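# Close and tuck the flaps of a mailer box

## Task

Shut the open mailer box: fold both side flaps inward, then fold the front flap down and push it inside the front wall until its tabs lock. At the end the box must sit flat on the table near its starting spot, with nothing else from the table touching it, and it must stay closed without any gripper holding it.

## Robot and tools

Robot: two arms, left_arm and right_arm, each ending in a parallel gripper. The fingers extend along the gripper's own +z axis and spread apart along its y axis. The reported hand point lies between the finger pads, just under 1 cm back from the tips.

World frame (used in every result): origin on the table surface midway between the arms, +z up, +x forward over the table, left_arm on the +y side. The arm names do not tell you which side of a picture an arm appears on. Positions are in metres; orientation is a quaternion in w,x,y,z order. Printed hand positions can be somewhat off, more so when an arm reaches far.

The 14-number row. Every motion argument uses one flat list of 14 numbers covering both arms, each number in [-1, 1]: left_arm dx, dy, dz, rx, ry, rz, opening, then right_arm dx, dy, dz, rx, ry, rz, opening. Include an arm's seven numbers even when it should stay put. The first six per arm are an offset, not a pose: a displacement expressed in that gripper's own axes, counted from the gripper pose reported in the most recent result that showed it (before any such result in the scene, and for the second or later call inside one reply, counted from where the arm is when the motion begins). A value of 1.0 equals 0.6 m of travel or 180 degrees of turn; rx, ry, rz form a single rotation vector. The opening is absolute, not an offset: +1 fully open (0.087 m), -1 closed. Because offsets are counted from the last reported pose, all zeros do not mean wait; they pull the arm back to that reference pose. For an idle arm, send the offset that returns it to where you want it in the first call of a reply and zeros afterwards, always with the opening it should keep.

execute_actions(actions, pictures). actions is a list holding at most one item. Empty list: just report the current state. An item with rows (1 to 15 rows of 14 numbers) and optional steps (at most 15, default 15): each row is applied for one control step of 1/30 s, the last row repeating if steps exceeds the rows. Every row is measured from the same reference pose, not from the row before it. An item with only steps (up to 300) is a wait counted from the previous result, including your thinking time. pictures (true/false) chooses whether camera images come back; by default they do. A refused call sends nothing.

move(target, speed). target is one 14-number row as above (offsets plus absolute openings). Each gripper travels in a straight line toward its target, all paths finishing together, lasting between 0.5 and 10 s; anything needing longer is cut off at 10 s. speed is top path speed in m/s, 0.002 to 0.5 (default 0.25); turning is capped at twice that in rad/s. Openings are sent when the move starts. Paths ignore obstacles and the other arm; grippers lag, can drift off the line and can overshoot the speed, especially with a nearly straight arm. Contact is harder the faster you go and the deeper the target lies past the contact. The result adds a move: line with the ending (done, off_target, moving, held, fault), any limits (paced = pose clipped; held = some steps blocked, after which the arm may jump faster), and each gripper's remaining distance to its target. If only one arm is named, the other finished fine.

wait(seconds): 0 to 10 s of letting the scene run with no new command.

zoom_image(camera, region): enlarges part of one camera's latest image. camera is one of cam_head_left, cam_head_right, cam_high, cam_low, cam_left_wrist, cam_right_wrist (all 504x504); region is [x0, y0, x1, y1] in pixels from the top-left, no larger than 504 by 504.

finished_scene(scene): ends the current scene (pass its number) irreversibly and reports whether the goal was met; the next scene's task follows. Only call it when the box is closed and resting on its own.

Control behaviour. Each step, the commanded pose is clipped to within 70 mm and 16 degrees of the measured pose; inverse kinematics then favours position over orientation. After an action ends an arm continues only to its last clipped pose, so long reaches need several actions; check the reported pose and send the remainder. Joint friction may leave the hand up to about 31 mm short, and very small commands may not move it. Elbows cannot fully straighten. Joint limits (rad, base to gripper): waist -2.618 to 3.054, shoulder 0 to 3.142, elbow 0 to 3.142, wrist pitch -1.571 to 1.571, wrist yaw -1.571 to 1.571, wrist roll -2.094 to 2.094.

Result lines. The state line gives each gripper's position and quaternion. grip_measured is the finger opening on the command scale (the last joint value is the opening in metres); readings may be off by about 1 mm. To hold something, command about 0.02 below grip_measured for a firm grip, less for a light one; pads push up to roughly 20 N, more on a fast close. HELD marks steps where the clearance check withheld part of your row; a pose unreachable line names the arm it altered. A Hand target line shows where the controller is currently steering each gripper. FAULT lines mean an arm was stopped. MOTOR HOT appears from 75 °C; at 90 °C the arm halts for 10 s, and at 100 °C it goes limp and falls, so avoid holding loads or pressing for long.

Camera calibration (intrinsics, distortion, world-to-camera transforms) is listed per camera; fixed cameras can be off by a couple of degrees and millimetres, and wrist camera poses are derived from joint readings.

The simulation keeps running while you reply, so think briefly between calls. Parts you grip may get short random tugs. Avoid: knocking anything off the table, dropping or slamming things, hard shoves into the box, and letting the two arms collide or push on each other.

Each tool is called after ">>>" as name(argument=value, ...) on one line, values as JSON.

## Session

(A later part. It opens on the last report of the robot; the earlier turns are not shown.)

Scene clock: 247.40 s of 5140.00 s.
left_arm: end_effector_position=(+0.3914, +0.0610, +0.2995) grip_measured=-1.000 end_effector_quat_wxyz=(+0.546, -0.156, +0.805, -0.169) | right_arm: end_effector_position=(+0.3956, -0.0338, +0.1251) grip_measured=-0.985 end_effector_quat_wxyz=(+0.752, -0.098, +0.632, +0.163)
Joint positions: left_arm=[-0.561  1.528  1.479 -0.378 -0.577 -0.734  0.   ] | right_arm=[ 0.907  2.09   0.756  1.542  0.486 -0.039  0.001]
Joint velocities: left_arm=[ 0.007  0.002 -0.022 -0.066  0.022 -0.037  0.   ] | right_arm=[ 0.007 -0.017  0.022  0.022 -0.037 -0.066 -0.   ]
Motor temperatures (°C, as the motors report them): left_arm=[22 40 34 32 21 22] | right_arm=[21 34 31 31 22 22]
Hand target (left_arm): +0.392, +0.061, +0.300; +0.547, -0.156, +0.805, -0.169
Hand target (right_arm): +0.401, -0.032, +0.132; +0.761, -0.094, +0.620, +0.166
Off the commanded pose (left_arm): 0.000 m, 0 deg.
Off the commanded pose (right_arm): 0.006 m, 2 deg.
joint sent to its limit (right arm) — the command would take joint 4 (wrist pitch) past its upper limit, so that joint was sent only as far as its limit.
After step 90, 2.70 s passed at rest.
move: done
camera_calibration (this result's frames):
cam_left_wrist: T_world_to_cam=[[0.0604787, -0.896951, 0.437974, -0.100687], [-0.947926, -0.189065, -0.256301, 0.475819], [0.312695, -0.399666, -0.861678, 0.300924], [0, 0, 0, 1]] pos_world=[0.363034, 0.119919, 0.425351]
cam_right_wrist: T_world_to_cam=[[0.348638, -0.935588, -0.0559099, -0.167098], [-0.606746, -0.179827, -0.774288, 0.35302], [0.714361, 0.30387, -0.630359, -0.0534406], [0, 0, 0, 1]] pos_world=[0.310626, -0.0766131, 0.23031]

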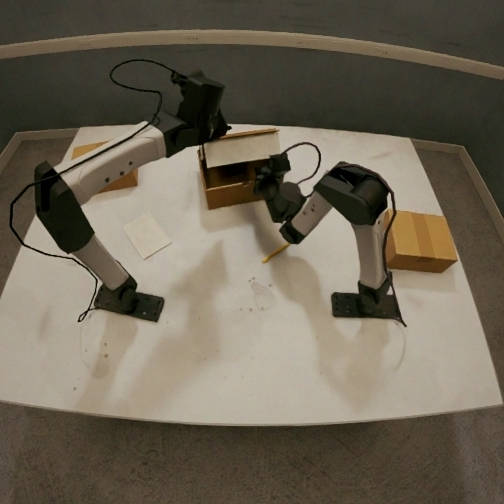

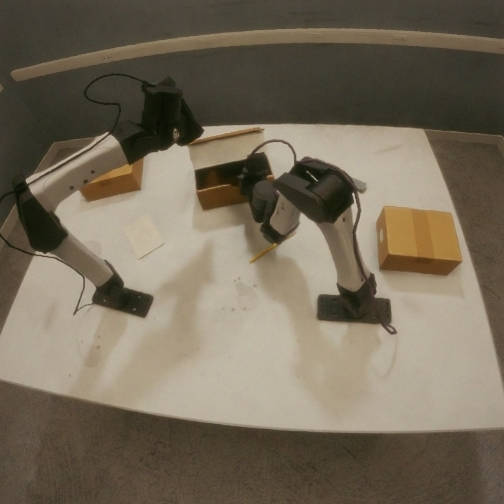

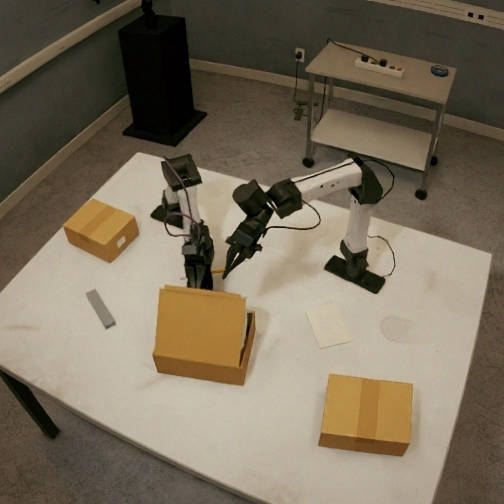

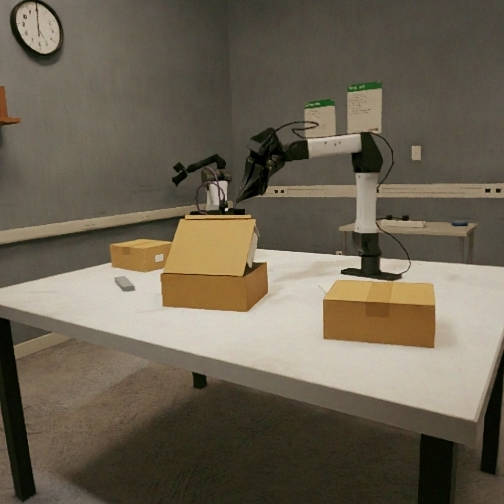

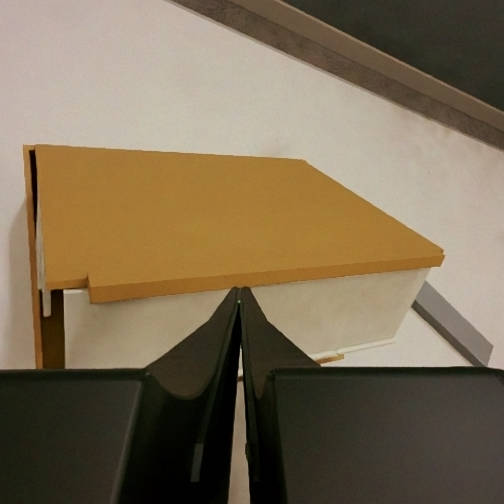

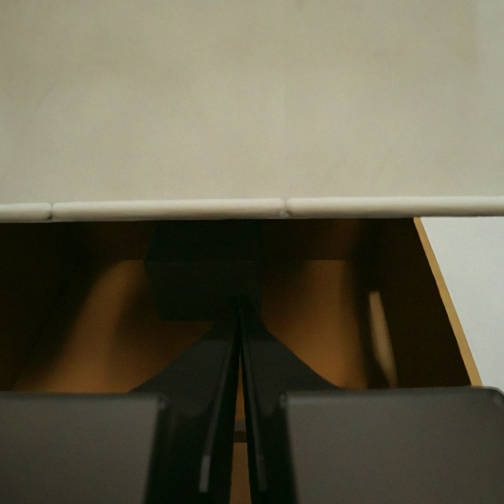

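>>> move(target=[0,0,0,0,0,0,-1,0,0,0.12,0,0,0,-1], speed=0.08)

>>> move(target=[0,0,0,0,0,0,-1,-0.07,0,0,0,-0.08,0,-1], speed=0.06)

Scene clock: 251.23 s of 5140.00 s.
left_arm: end_effector_position=(+0.3914, +0.0610, +0.2995) grip_measured=-1.000 end_effector_quat_wxyz=(+0.546, -0.156, +0.805, -0.169) | right_arm: end_effector_position=(+0.4562, -0.0114, +0.1397) grip_measured=-0.985 end_effector_quat_wxyz=(+0.753, -0.099, +0.631, +0.159)
Joint positions: left_arm=[-0.561  1.528  1.479 -0.378 -0.577 -0.734  0.   ] | right_arm=[ 0.829  2.169  1.025  1.346  0.412 -0.029  0.001]
Joint velocities: left_arm=[ 0.017 -0.002 -0.002  0.11   0.037  0.007  0.   ] | right_arm=[-0.012  0.017 -0.007  0.007  0.037  0.022  0.001]
Motor temperatures (°C, as the motors report them): left_arm=[22 40 34 32 21 22] | right_arm=[21 34 31 31 22 22]
Hand target (left_arm): +0.391, +0.061, +0.299; +0.546, -0.156, +0.805, -0.169
Hand target (right_arm): +0.462, -0.009, +0.139; +0.751, -0.098, +0.632, +0.163
Off the commanded pose (left_arm): 0.000 m, 0 deg.
Off the commanded pose (right_arm): 0.006 m, 0 deg.
move: done
camera_calibration (this result's frames):
cam_left_wrist: T_world_to_cam=[[0.0604787, -0.896951, 0.437974, -0.100687], [-0.947926, -0.189065, -0.256301, 0.475819], [0.312695, -0.399666, -0.861678, 0.300924], [0, 0, 0, 1]] pos_world=[0.363034, 0.119919, 0.425351]
cam_right_wrist: T_world_to_cam=[[0.345544, -0.937087, -0.0496827, -0.165965], [-0.605042, -0.182009, -0.775111, 0.404488], [0.717303, 0.297895, -0.629869, -0.0958476], [0, 0, 0, 1]] pos_world=[0.370832, -0.0533508, 0.244906]

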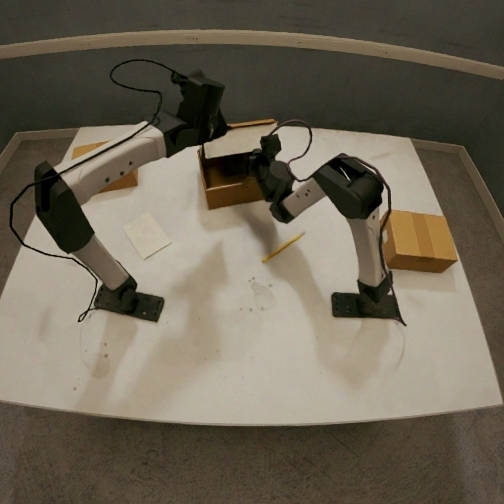

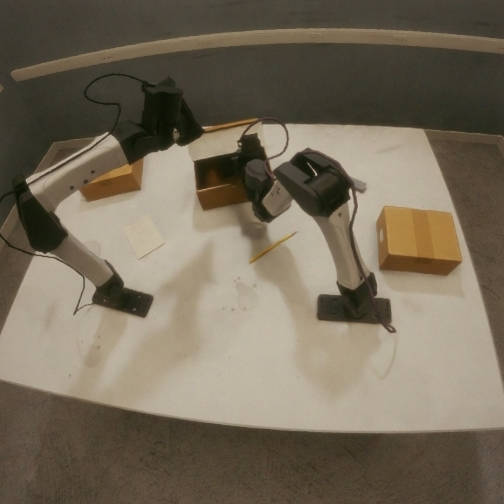

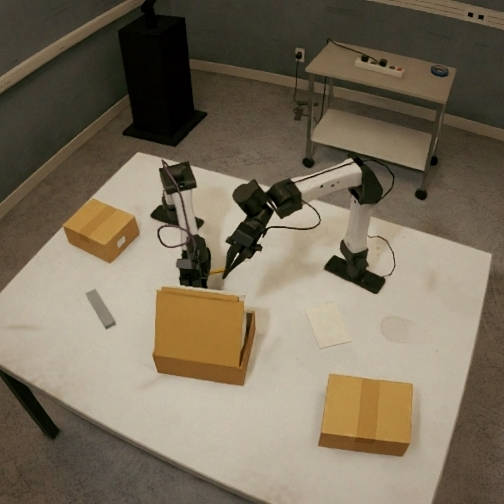

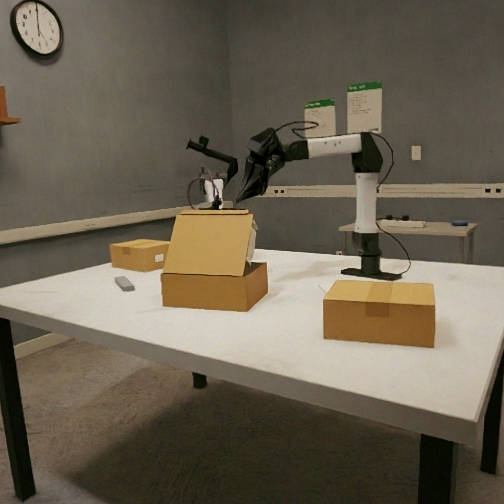

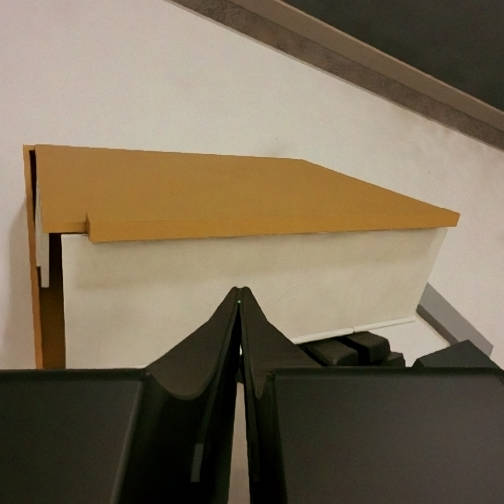

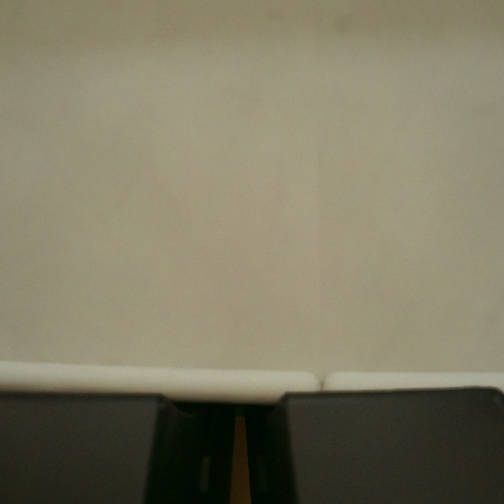

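Scene clock: 253.57 s of 5140.00 s.
left_arm: end_effector_position=(+0.3914, +0.0610, +0.2995) grip_measured=-1.000 end_effector_quat_wxyz=(+0.546, -0.156, +0.805, -0.169) | right_arm: end_effector_position=(+0.4545, -0.0171, +0.1707) grip_measured=-0.985 end_effector_quat_wxyz=(+0.800, -0.085, +0.572, +0.161)
Joint positions: left_arm=[-0.561  1.528  1.479 -0.378 -0.577 -0.734  0.   ] | right_arm=[ 0.829  2.197  1.025  1.544  0.412 -0.103  0.001]
Joint velocities: left_arm=[-0.007 -0.007  0.012 -0.066 -0.037  0.022  0.   ] | right_arm=[-0.002 -0.017 -0.002 -0.037 -0.022 -0.125 -0.001]
Motor temperatures (°C, as the motors report them): left_arm=[22 39 35 33 21 22] | right_arm=[21 34 31 31 22 22]
Hand target (left_arm): +0.391, +0.061, +0.299; +0.546, -0.156, +0.805, -0.169
Hand target (right_arm): +0.450, -0.017, +0.181; +0.808, -0.084, +0.560, +0.166
Off the commanded pose (left_arm): 0.000 m, 0 deg.
Off the commanded pose (right_arm): 0.011 m, 6 deg.
joint sent to its limit (right arm) — the command would take joint 4 (wrist pitch) past its upper limit, so that joint was sent only as far as its limit.
move: off_target (right_arm)
camera_calibration (this result's frames):
cam_left_wrist: T_world_to_cam=[[0.0604787, -0.896951, 0.437974, -0.100687], [-0.947926, -0.189065, -0.256301, 0.475819], [0.312695, -0.399666, -0.861678, 0.300924], [0, 0, 0, 1]] pos_world=[0.363034, 0.119919, 0.425351]
cam_right_wrist: T_world_to_cam=[[0.334722, -0.941003, -0.0497507, -0.164293], [-0.489148, -0.128383, -0.8627, 0.389675], [0.805416, 0.3131, -0.503263, -0.134787], [0, 0, 0, 1]] pos_world=[0.354161, -0.0623703, 0.260165]

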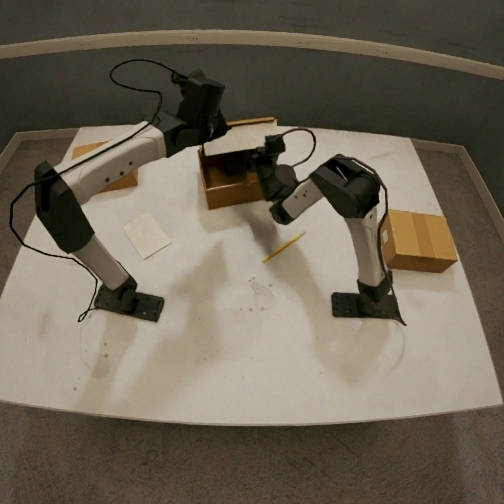

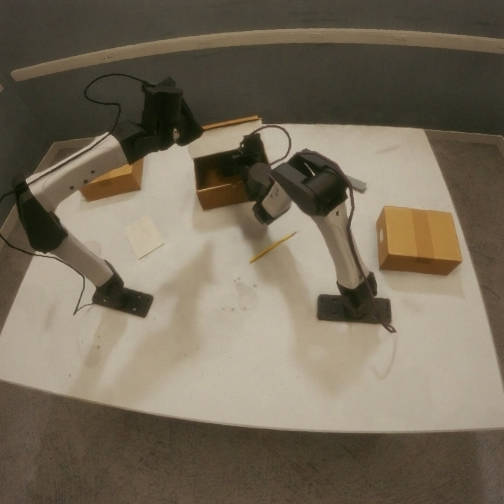

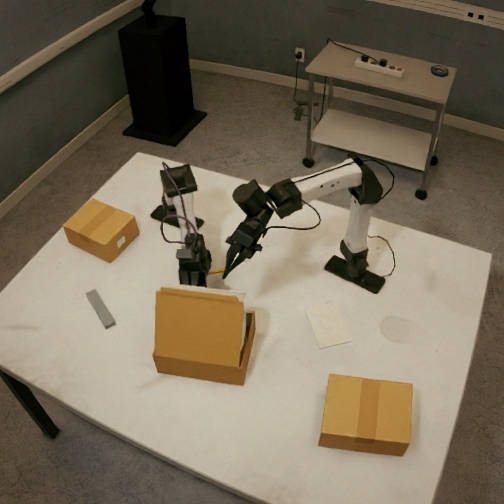

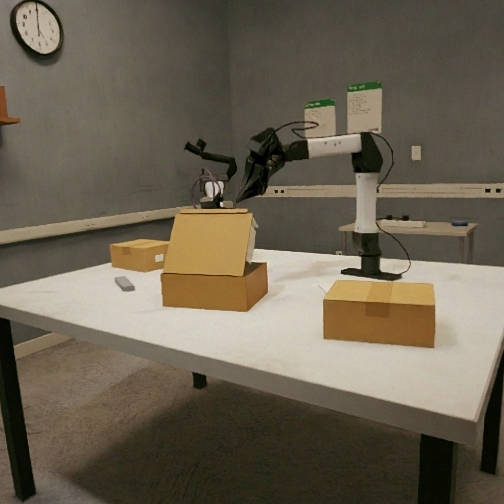

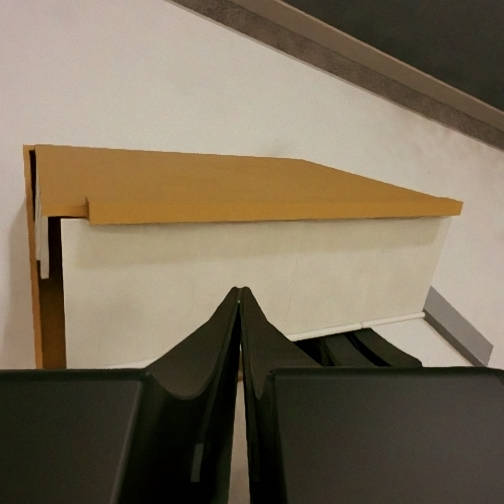

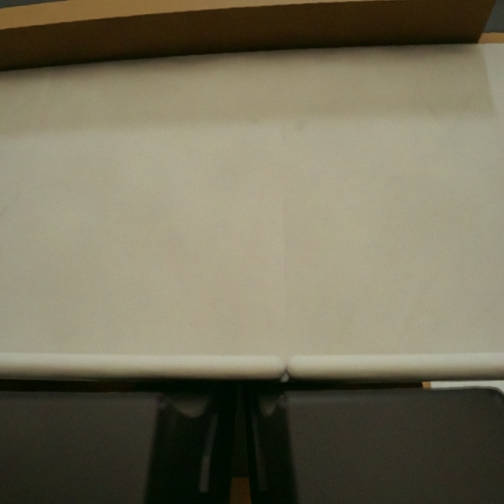

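>>> move(target=[-0.059,-0.011,0.155,0,0,0,-1,0,0,0,0,0,0,-1], speed=0.1)

>>> move(target=[0.138,0.074,0.058,0,0,0,-1,0,0,0,0,0,0,-1], speed=0.05)

Scene clock: 259.43 s of 5140.00 s.
left_arm: end_effector_position=(+0.4869, +0.0620, +0.3036) grip_measured=-1.000 end_effector_quat_wxyz=(+0.552, -0.157, +0.801, -0.172) | right_arm: end_effector_position=(+0.4545, -0.0171, +0.1707) grip_measured=-0.985 end_effector_quat_wxyz=(+0.800, -0.085, +0.572, +0.161)
Joint positions: left_arm=[-0.401  1.811  1.785 -0.349 -0.433 -0.659  0.   ] | right_arm=[ 0.829  2.197  1.025  1.544  0.412 -0.103  0.001]
Joint velocities: left_arm=[ 0.007  0.027  0.012  0.066 -0.037 -0.037  0.   ] | right_arm=[-0.002 -0.007  0.002 -0.066  0.051 -0.022  0.   ]
Motor temperatures (°C, as the motors report them): left_arm=[22 39 35 33 21 22] | right_arm=[21 35 31 31 22 22]
Hand target (left_arm): +0.491, +0.063, +0.299; +0.548, -0.155, +0.805, -0.168
Hand target (right_arm): +0.455, -0.017, +0.171; +0.800, -0.085, +0.572, +0.161
Off the commanded pose (left_arm): 0.006 m, 1 deg.
Off the commanded pose (right_arm): 0.000 m, 0 deg.
After step 90, 1.37 s passed at rest.
move: done
camera_calibration (this result's frames):
cam_left_wrist: T_world_to_cam=[[0.0558227, -0.894611, 0.443344, -0.106884], [-0.943657, -0.192336, -0.269292, 0.569661], [0.326183, -0.403332, -0.854943, 0.26663], [0, 0, 0, 1]] pos_world=[0.456561, 0.121488, 0.428745]
cam_right_wrist: T_world_to_cam=[[0.334609, -0.941062, -0.0493913, -0.164319], [-0.489059, -0.128613, -0.862716, 0.389633], [0.805517, 0.312828, -0.50327, -0.134837], [0, 0, 0, 1]] pos_world=[0.35415, -0.0623421, 0.260168]

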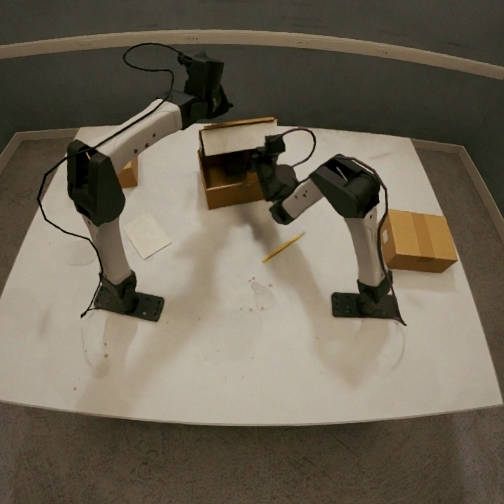

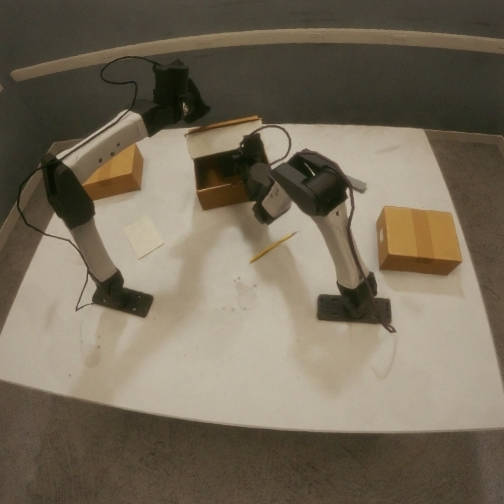

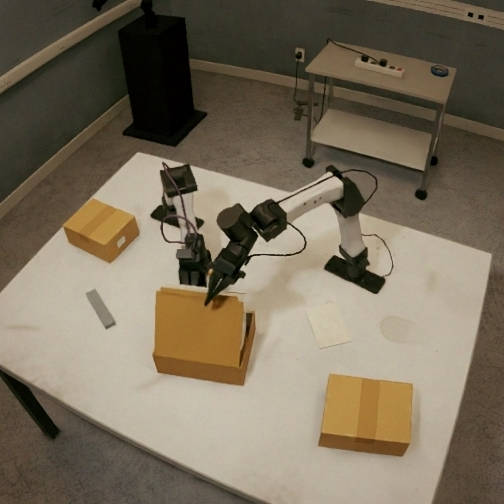

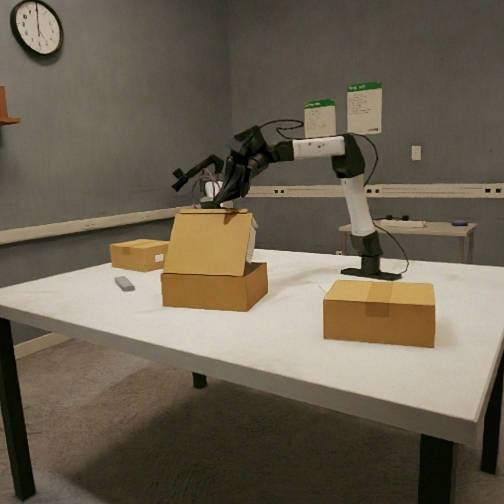

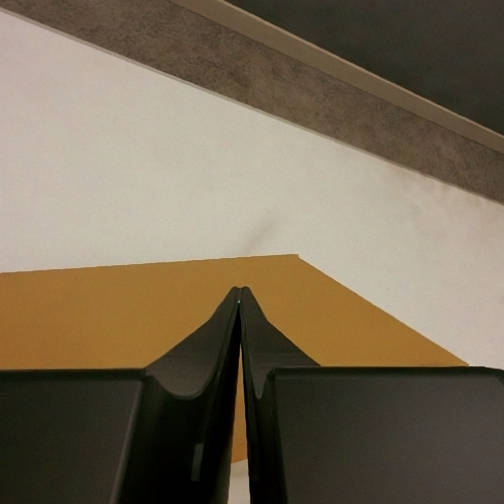

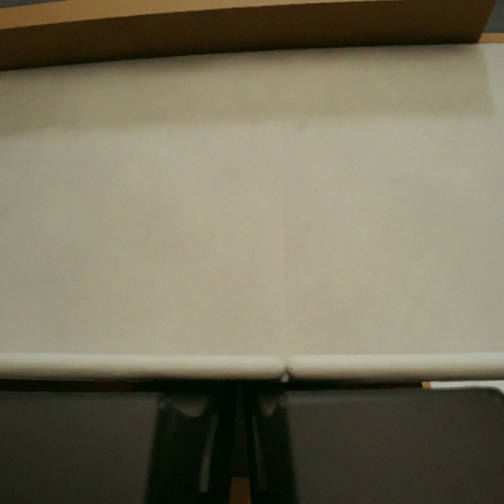

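Scene clock: 261.73 s of 5140.00 s.
left_arm: end_effector_position=(+0.4971, +0.0576, +0.2777) grip_measured=-1.000 end_effector_quat_wxyz=(+0.609, -0.175, +0.742, -0.222) | right_arm: end_effector_position=(+0.4551, -0.0178, +0.1692) grip_measured=-0.985 end_effector_quat_wxyz=(+0.799, -0.084, +0.574, +0.158)
Joint positions: left_arm=[-0.401  1.761  1.445  0.138 -0.444 -0.659  0.   ] | right_arm=[ 0.829  2.197  1.025  1.538  0.417 -0.103  0.001]
Joint velocities: left_arm=[-0.012  0.002 -0.012  0.066  0.007  0.022  0.   ] | right_arm=[-0.007  0.002 -0.012 -0.022  0.007 -0.066 -0.   ]
Motor temperatures (°C, as the motors report them): left_arm=[22 39 35 33 21 22] | right_arm=[21 35 31 31 22 22]
Hand target (left_arm): +0.487, +0.062, +0.207; +0.552, -0.157, +0.800, -0.172
Hand target (right_arm): +0.455, -0.017, +0.171; +0.800, -0.085, +0.572, +0.161
Off the commanded pose (left_arm): 0.075 m, 11 deg.
Off the commanded pose (right_arm): 0.002 m, 0 deg.
move: off_target (left_arm)
camera_calibration (this result's frames):
cam_left_wrist: T_world_to_cam=[[-0.0170005, -0.843815, 0.536365, -0.0924205], [-0.885574, -0.236338, -0.399878, 0.581373], [0.464187, -0.481789, -0.743243, 0.144317], [0, 0, 0, 1]] pos_world=[0.446288, 0.128945, 0.389313]
cam_right_wrist: T_world_to_cam=[[0.32965, -0.942848, -0.0486634, -0.163105], [-0.494358, -0.128471, -0.859712, 0.390435], [0.804326, 0.307462, -0.508455, -0.134459], [0, 0, 0, 1]] pos_world=[0.354931, -0.0622829, 0.259358]

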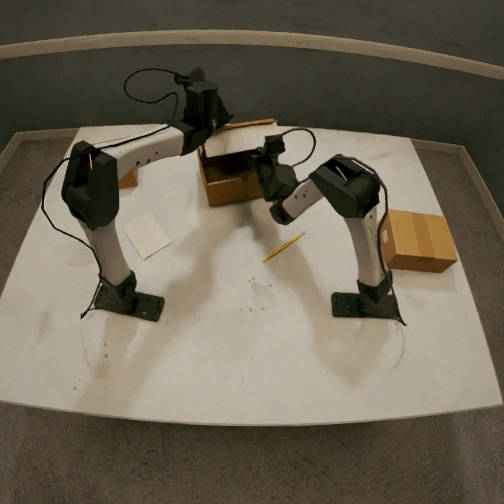

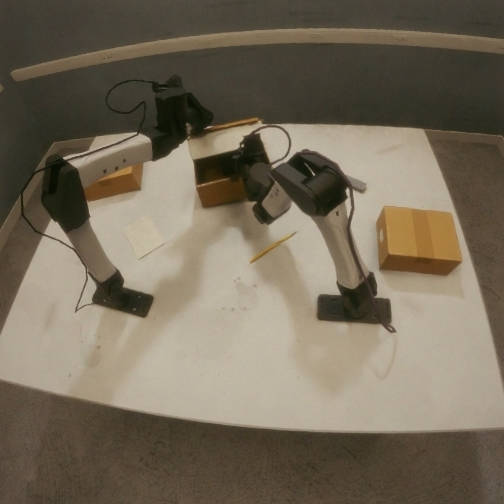

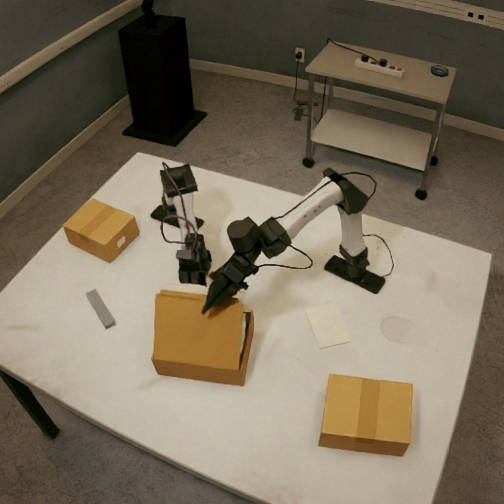

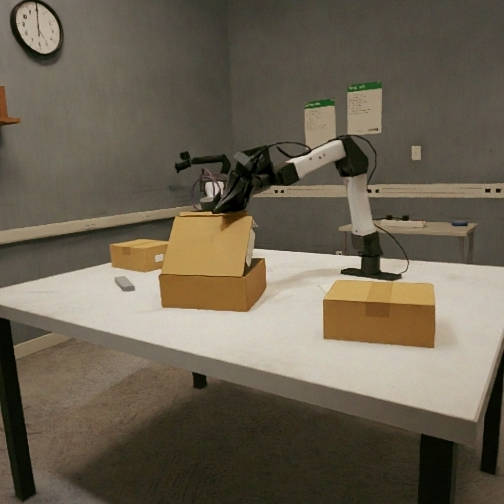

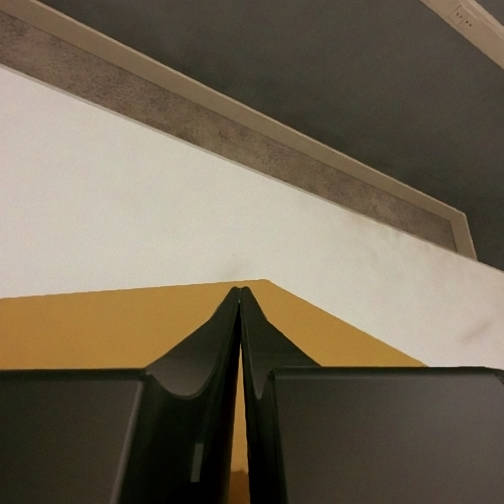

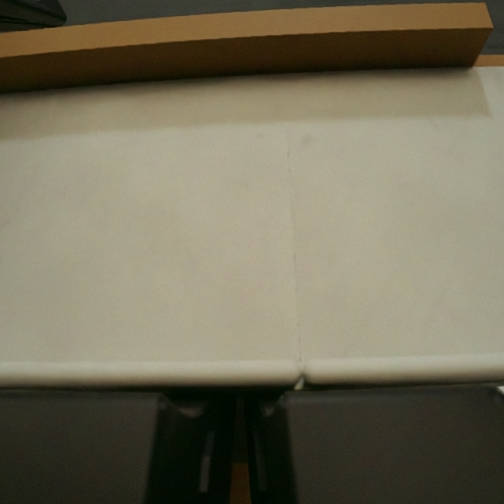

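>>> move(target=[0.07,0.035,0.02,0,0,0,-1,-0.03,0.03,-0.075,0,0,0,-1], speed=0.04)

Scene clock: 265.60 s of 5140.00 s.
left_arm: end_effector_position=(+0.4978, +0.0513, +0.2935) grip_measured=-1.000 end_effector_quat_wxyz=(+0.645, -0.182, +0.694, -0.264) | right_arm: end_effector_position=(+0.4091, -0.0141, +0.1613) grip_measured=-0.985 end_effector_quat_wxyz=(+0.783, -0.093, +0.595, +0.155)
Joint positions: left_arm=[-0.41   1.751  1.355  0.365 -0.446 -0.659  0.   ] | right_arm=[ 0.923  2.109  0.882  1.546  0.504 -0.118  0.001]
Joint velocities: left_arm=[-0.027 -0.007 -0.002  0.022 -0.051  0.022  0.   ] | right_arm=[-0.007  0.007  0.002 -0.11   0.007 -0.081  0.001]
Motor temperatures (°C, as the motors report them): left_arm=[22 38 34 32 21 22] | right_arm=[21 36 31 31 22 22]
Hand target (left_arm): +0.498, +0.053, +0.232; +0.609, -0.174, +0.741, -0.222
Hand target (right_arm): +0.404, -0.018, +0.172; +0.790, -0.087, +0.586, +0.157
Off the commanded pose (left_arm): 0.064 m, 8 deg.
Off the commanded pose (right_arm): 0.013 m, 3 deg.
joint sent to its limit (right arm) — the command would take joint 4 (wrist pitch) past its upper limit, so that joint was sent only as far as its limit.
move: off_target (left_arm, right_arm)
camera_calibration (this result's frames):
cam_left_wrist: T_world_to_cam=[[-0.0933167, -0.798114, 0.595236, -0.087852], [-0.832276, -0.265594, -0.486597, 0.587239], [0.546451, -0.540808, -0.639467, 0.0843517], [0, 0, 0, 1]] pos_world=[0.434452, 0.13147, 0.391982]
cam_right_wrist: T_world_to_cam=[[0.334626, -0.941557, -0.0386734, -0.148507], [-0.533768, -0.155558, -0.8312, 0.372476], [0.776606, 0.298784, -0.554627, -0.0839818], [0, 0, 0, 1]] pos_world=[0.313731, -0.0567939, 0.25728]

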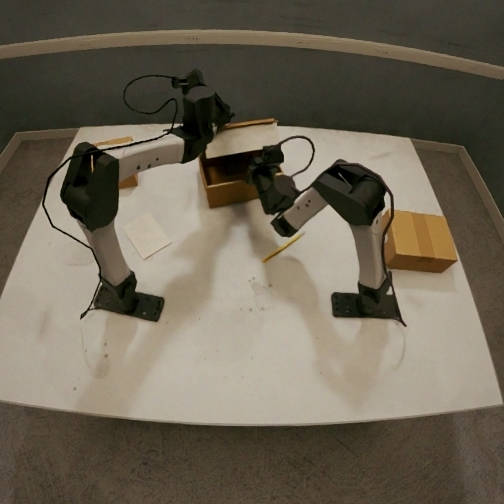

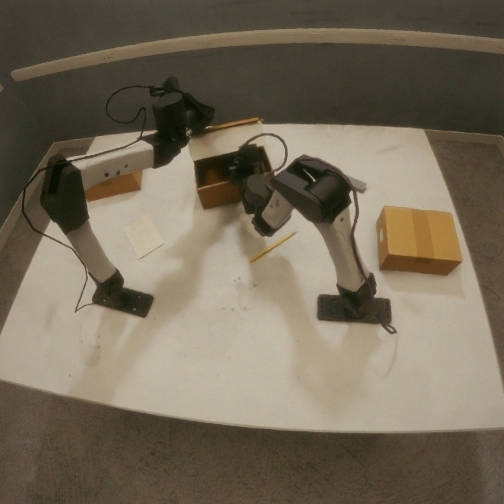

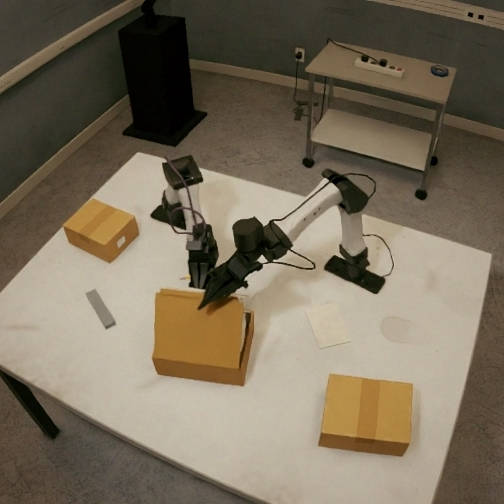

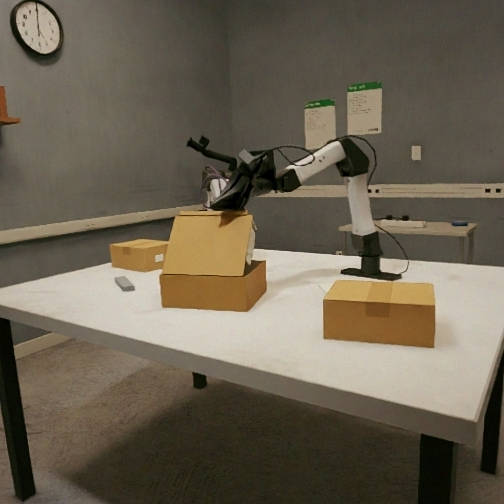

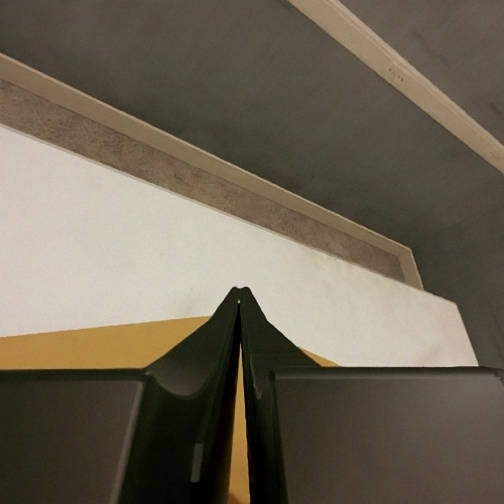

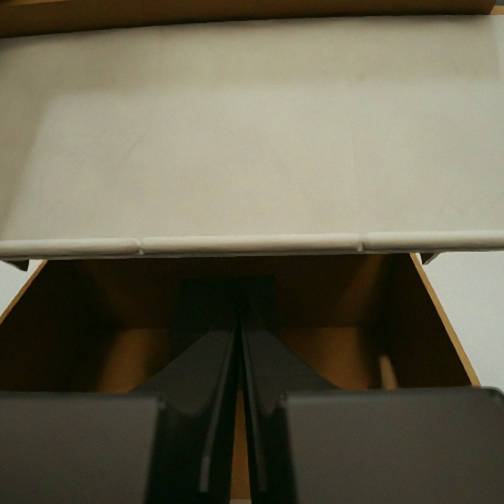

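>>> move(target=[0,0,0,0,0,0,-1,0,0,-0.03,0,0,0.5,0.6], speed=0.3)

>>> move(target=[0,0,0,0,0,0,-1,0,0,0.09,0,0,0,0.6], speed=0.05)

Scene clock: 274.20 s of 5140.00 s.
left_arm: end_effector_position=(+0.4974, +0.0521, +0.3006) grip_measured=-1.000 end_effector_quat_wxyz=(+0.650, -0.184, +0.686, -0.269) | right_arm: end_effector_position=(+0.3921, -0.0151, +0.1694) grip_measured=+0.600 end_effector_quat_wxyz=(+0.431, +0.367, +0.512, +0.646)
Joint positions: left_arm=[-0.41   1.745  1.355  0.379 -0.449 -0.659  0.   ] | right_arm=[0.841 2.109 0.766 1.57  0.426 1.509 0.07 ]
Joint velocities: left_arm=[ 0.002  0.017 -0.002 -0.007 -0.051 -0.066  0.   ] | right_arm=[ 0.002 -0.017  0.007  0.007 -0.081  0.022 -0.   ]
Motor temperatures (°C, as the motors report them): left_arm=[22 38 34 32 21 22] | right_arm=[21 36 30 31 22 22]
Hand target (left_arm): +0.498, +0.051, +0.294; +0.645, -0.182, +0.693, -0.264
Hand target (right_arm): +0.392, -0.019, +0.156; +0.427, +0.374, +0.522, +0.637
Off the commanded pose (left_arm): 0.007 m, 1 deg.
Off the commanded pose (right_arm): 0.014 m, 4 deg.
joint sent to its limit (right arm) — the command would take joint 4 (wrist pitch) past its upper limit, so that joint was sent only as far as its limit.
After step 90, 2.37 s passed at rest.
move: off_target (right_arm)
camera_calibration (this result's frames):
cam_left_wrist: T_world_to_cam=[[-0.101735, -0.791532, 0.6026, -0.0897887], [-0.822891, -0.273429, -0.498083, 0.589718], [0.559017, -0.546547, -0.623528, 0.0787511], [0, 0, 0, 1]] pos_world=[0.432116, 0.133216, 0.396938]
cam_right_wrist: T_world_to_cam=[[0.164314, 0.0912763, -0.982176, 0.0987877], [-0.931958, 0.340607, -0.12426, 0.413912], [0.323194, 0.935764, 0.141032, 0.00354441], [0, 0, 0, 1]] pos_world=[0.368371, -0.153315, 0.147959]

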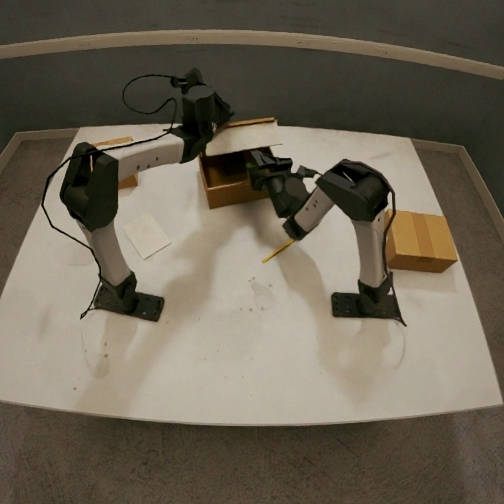

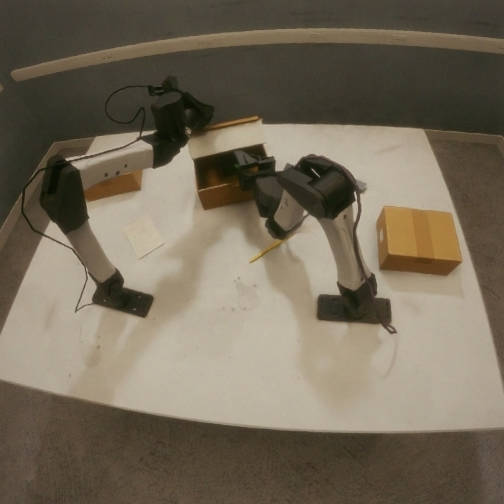

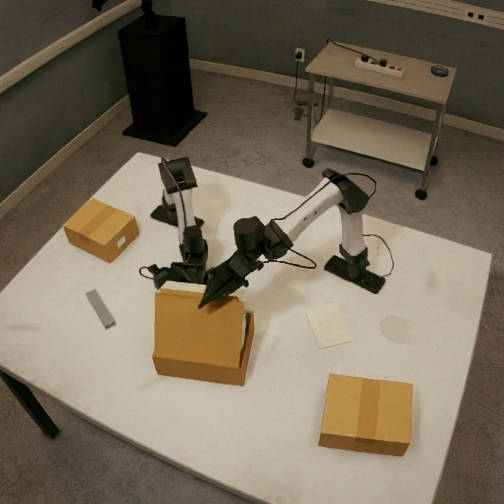

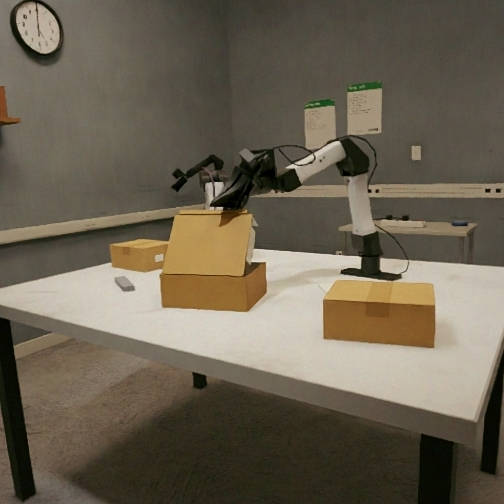

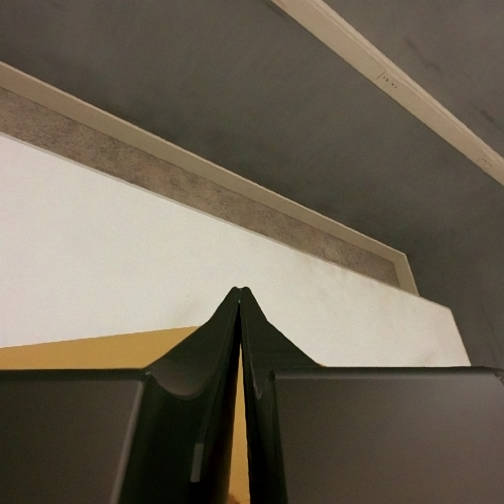

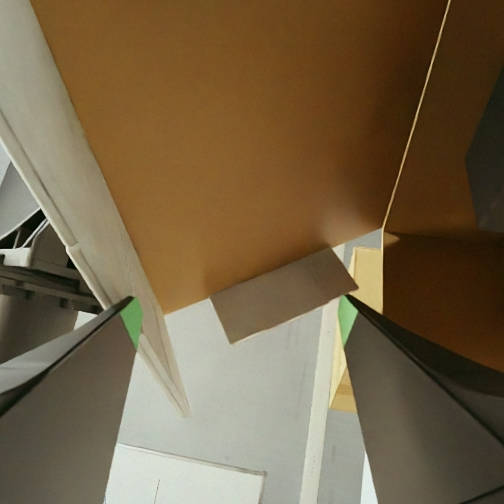

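Scene clock: 275.70 s of 5140.00 s.
left_arm: end_effector_position=(+0.4975, +0.0521, +0.3014) grip_measured=-1.000 end_effector_quat_wxyz=(+0.651, -0.185, +0.685, -0.270) | right_arm: end_effector_position=(+0.4358, +0.0014, +0.1805) grip_measured=+0.600 end_effector_quat_wxyz=(+0.434, +0.366, +0.514, +0.643)
Joint positions: left_arm=[-0.41   1.745  1.355  0.383 -0.449 -0.659  0.   ] | right_arm=[0.79  2.157 0.962 1.415 0.378 1.513 0.07 ]
Joint velocities: left_arm=[ 0.007  0.017 -0.002 -0.007  0.007  0.022  0.   ] | right_arm=[-0.012 -0.002 -0.007 -0.051 -0.051 -0.066  0.001]
Motor temperatures (°C, as the motors report them): left_arm=[22 38 34 32 21 22] | right_arm=[21 36 30 31 22 22]
Hand target (left_arm): +0.497, +0.052, +0.301; +0.650, -0.184, +0.686, -0.269
Hand target (right_arm): +0.441, +0.003, +0.181; +0.431, +0.368, +0.512, +0.646
Off the commanded pose (left_arm): 0.001 m, 0 deg.
Off the commanded pose (right_arm): 0.006 m, 1 deg.
move: done
camera_calibration (this result's frames):
cam_left_wrist: T_world_to_cam=[[-0.103469, -0.7904, 0.603789, -0.0898878], [-0.821457, -0.274365, -0.499932, 0.59009], [0.560806, -0.547714, -0.620891, 0.0775552], [0, 0, 0, 1]] pos_world=[0.43194, 0.133331, 0.397432]
cam_right_wrist: T_world_to_cam=[[0.165165, 0.0815097, -0.982892, 0.100731], [-0.930831, 0.34229, -0.128031, 0.450518], [0.325998, 0.936052, 0.132406, -0.0272674], [0, 0, 0, 1]] pos_world=[0.411608, -0.136895, 0.160298]

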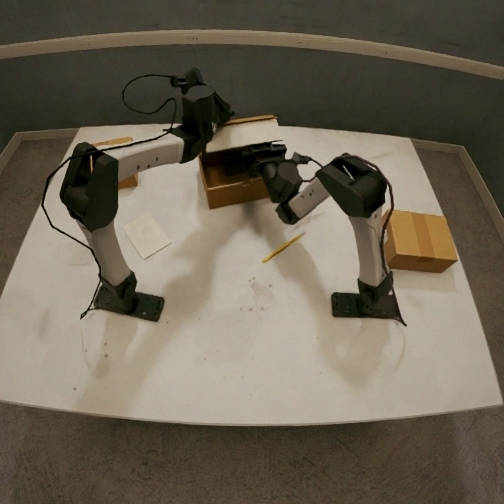

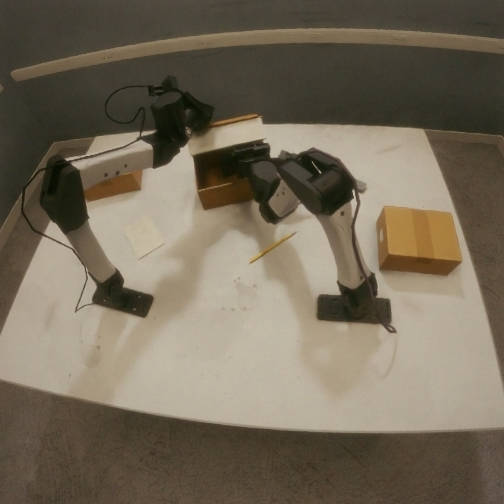

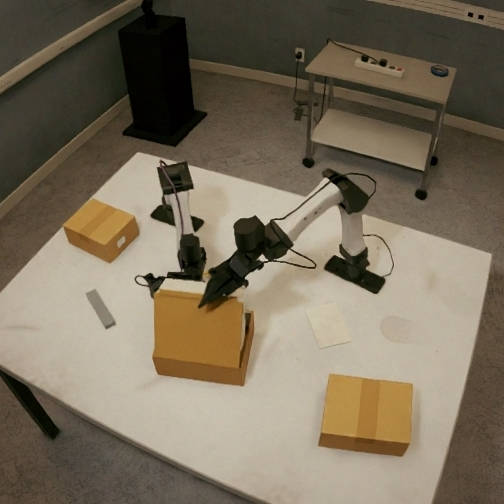

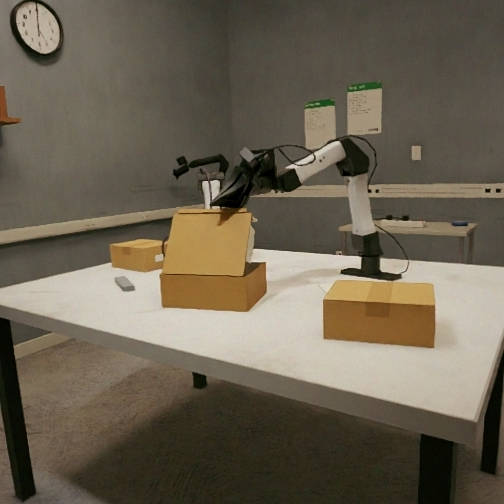

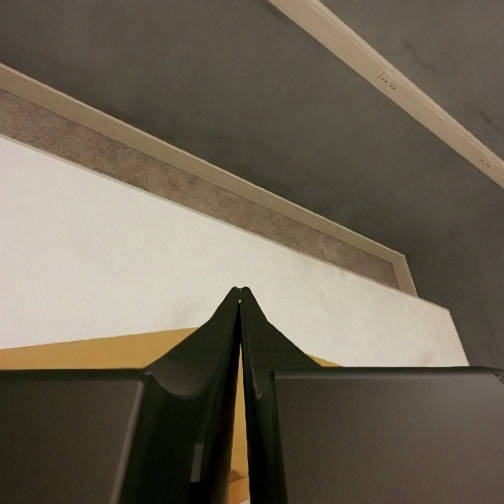

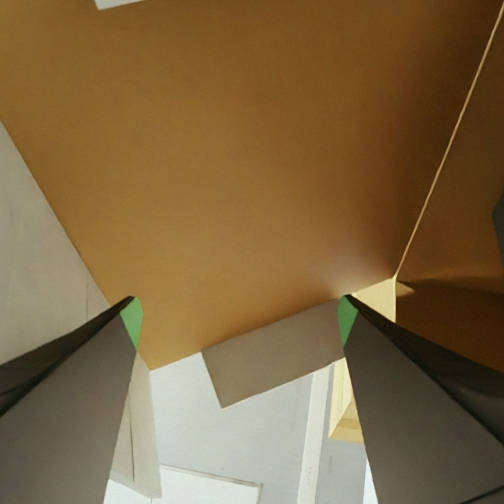

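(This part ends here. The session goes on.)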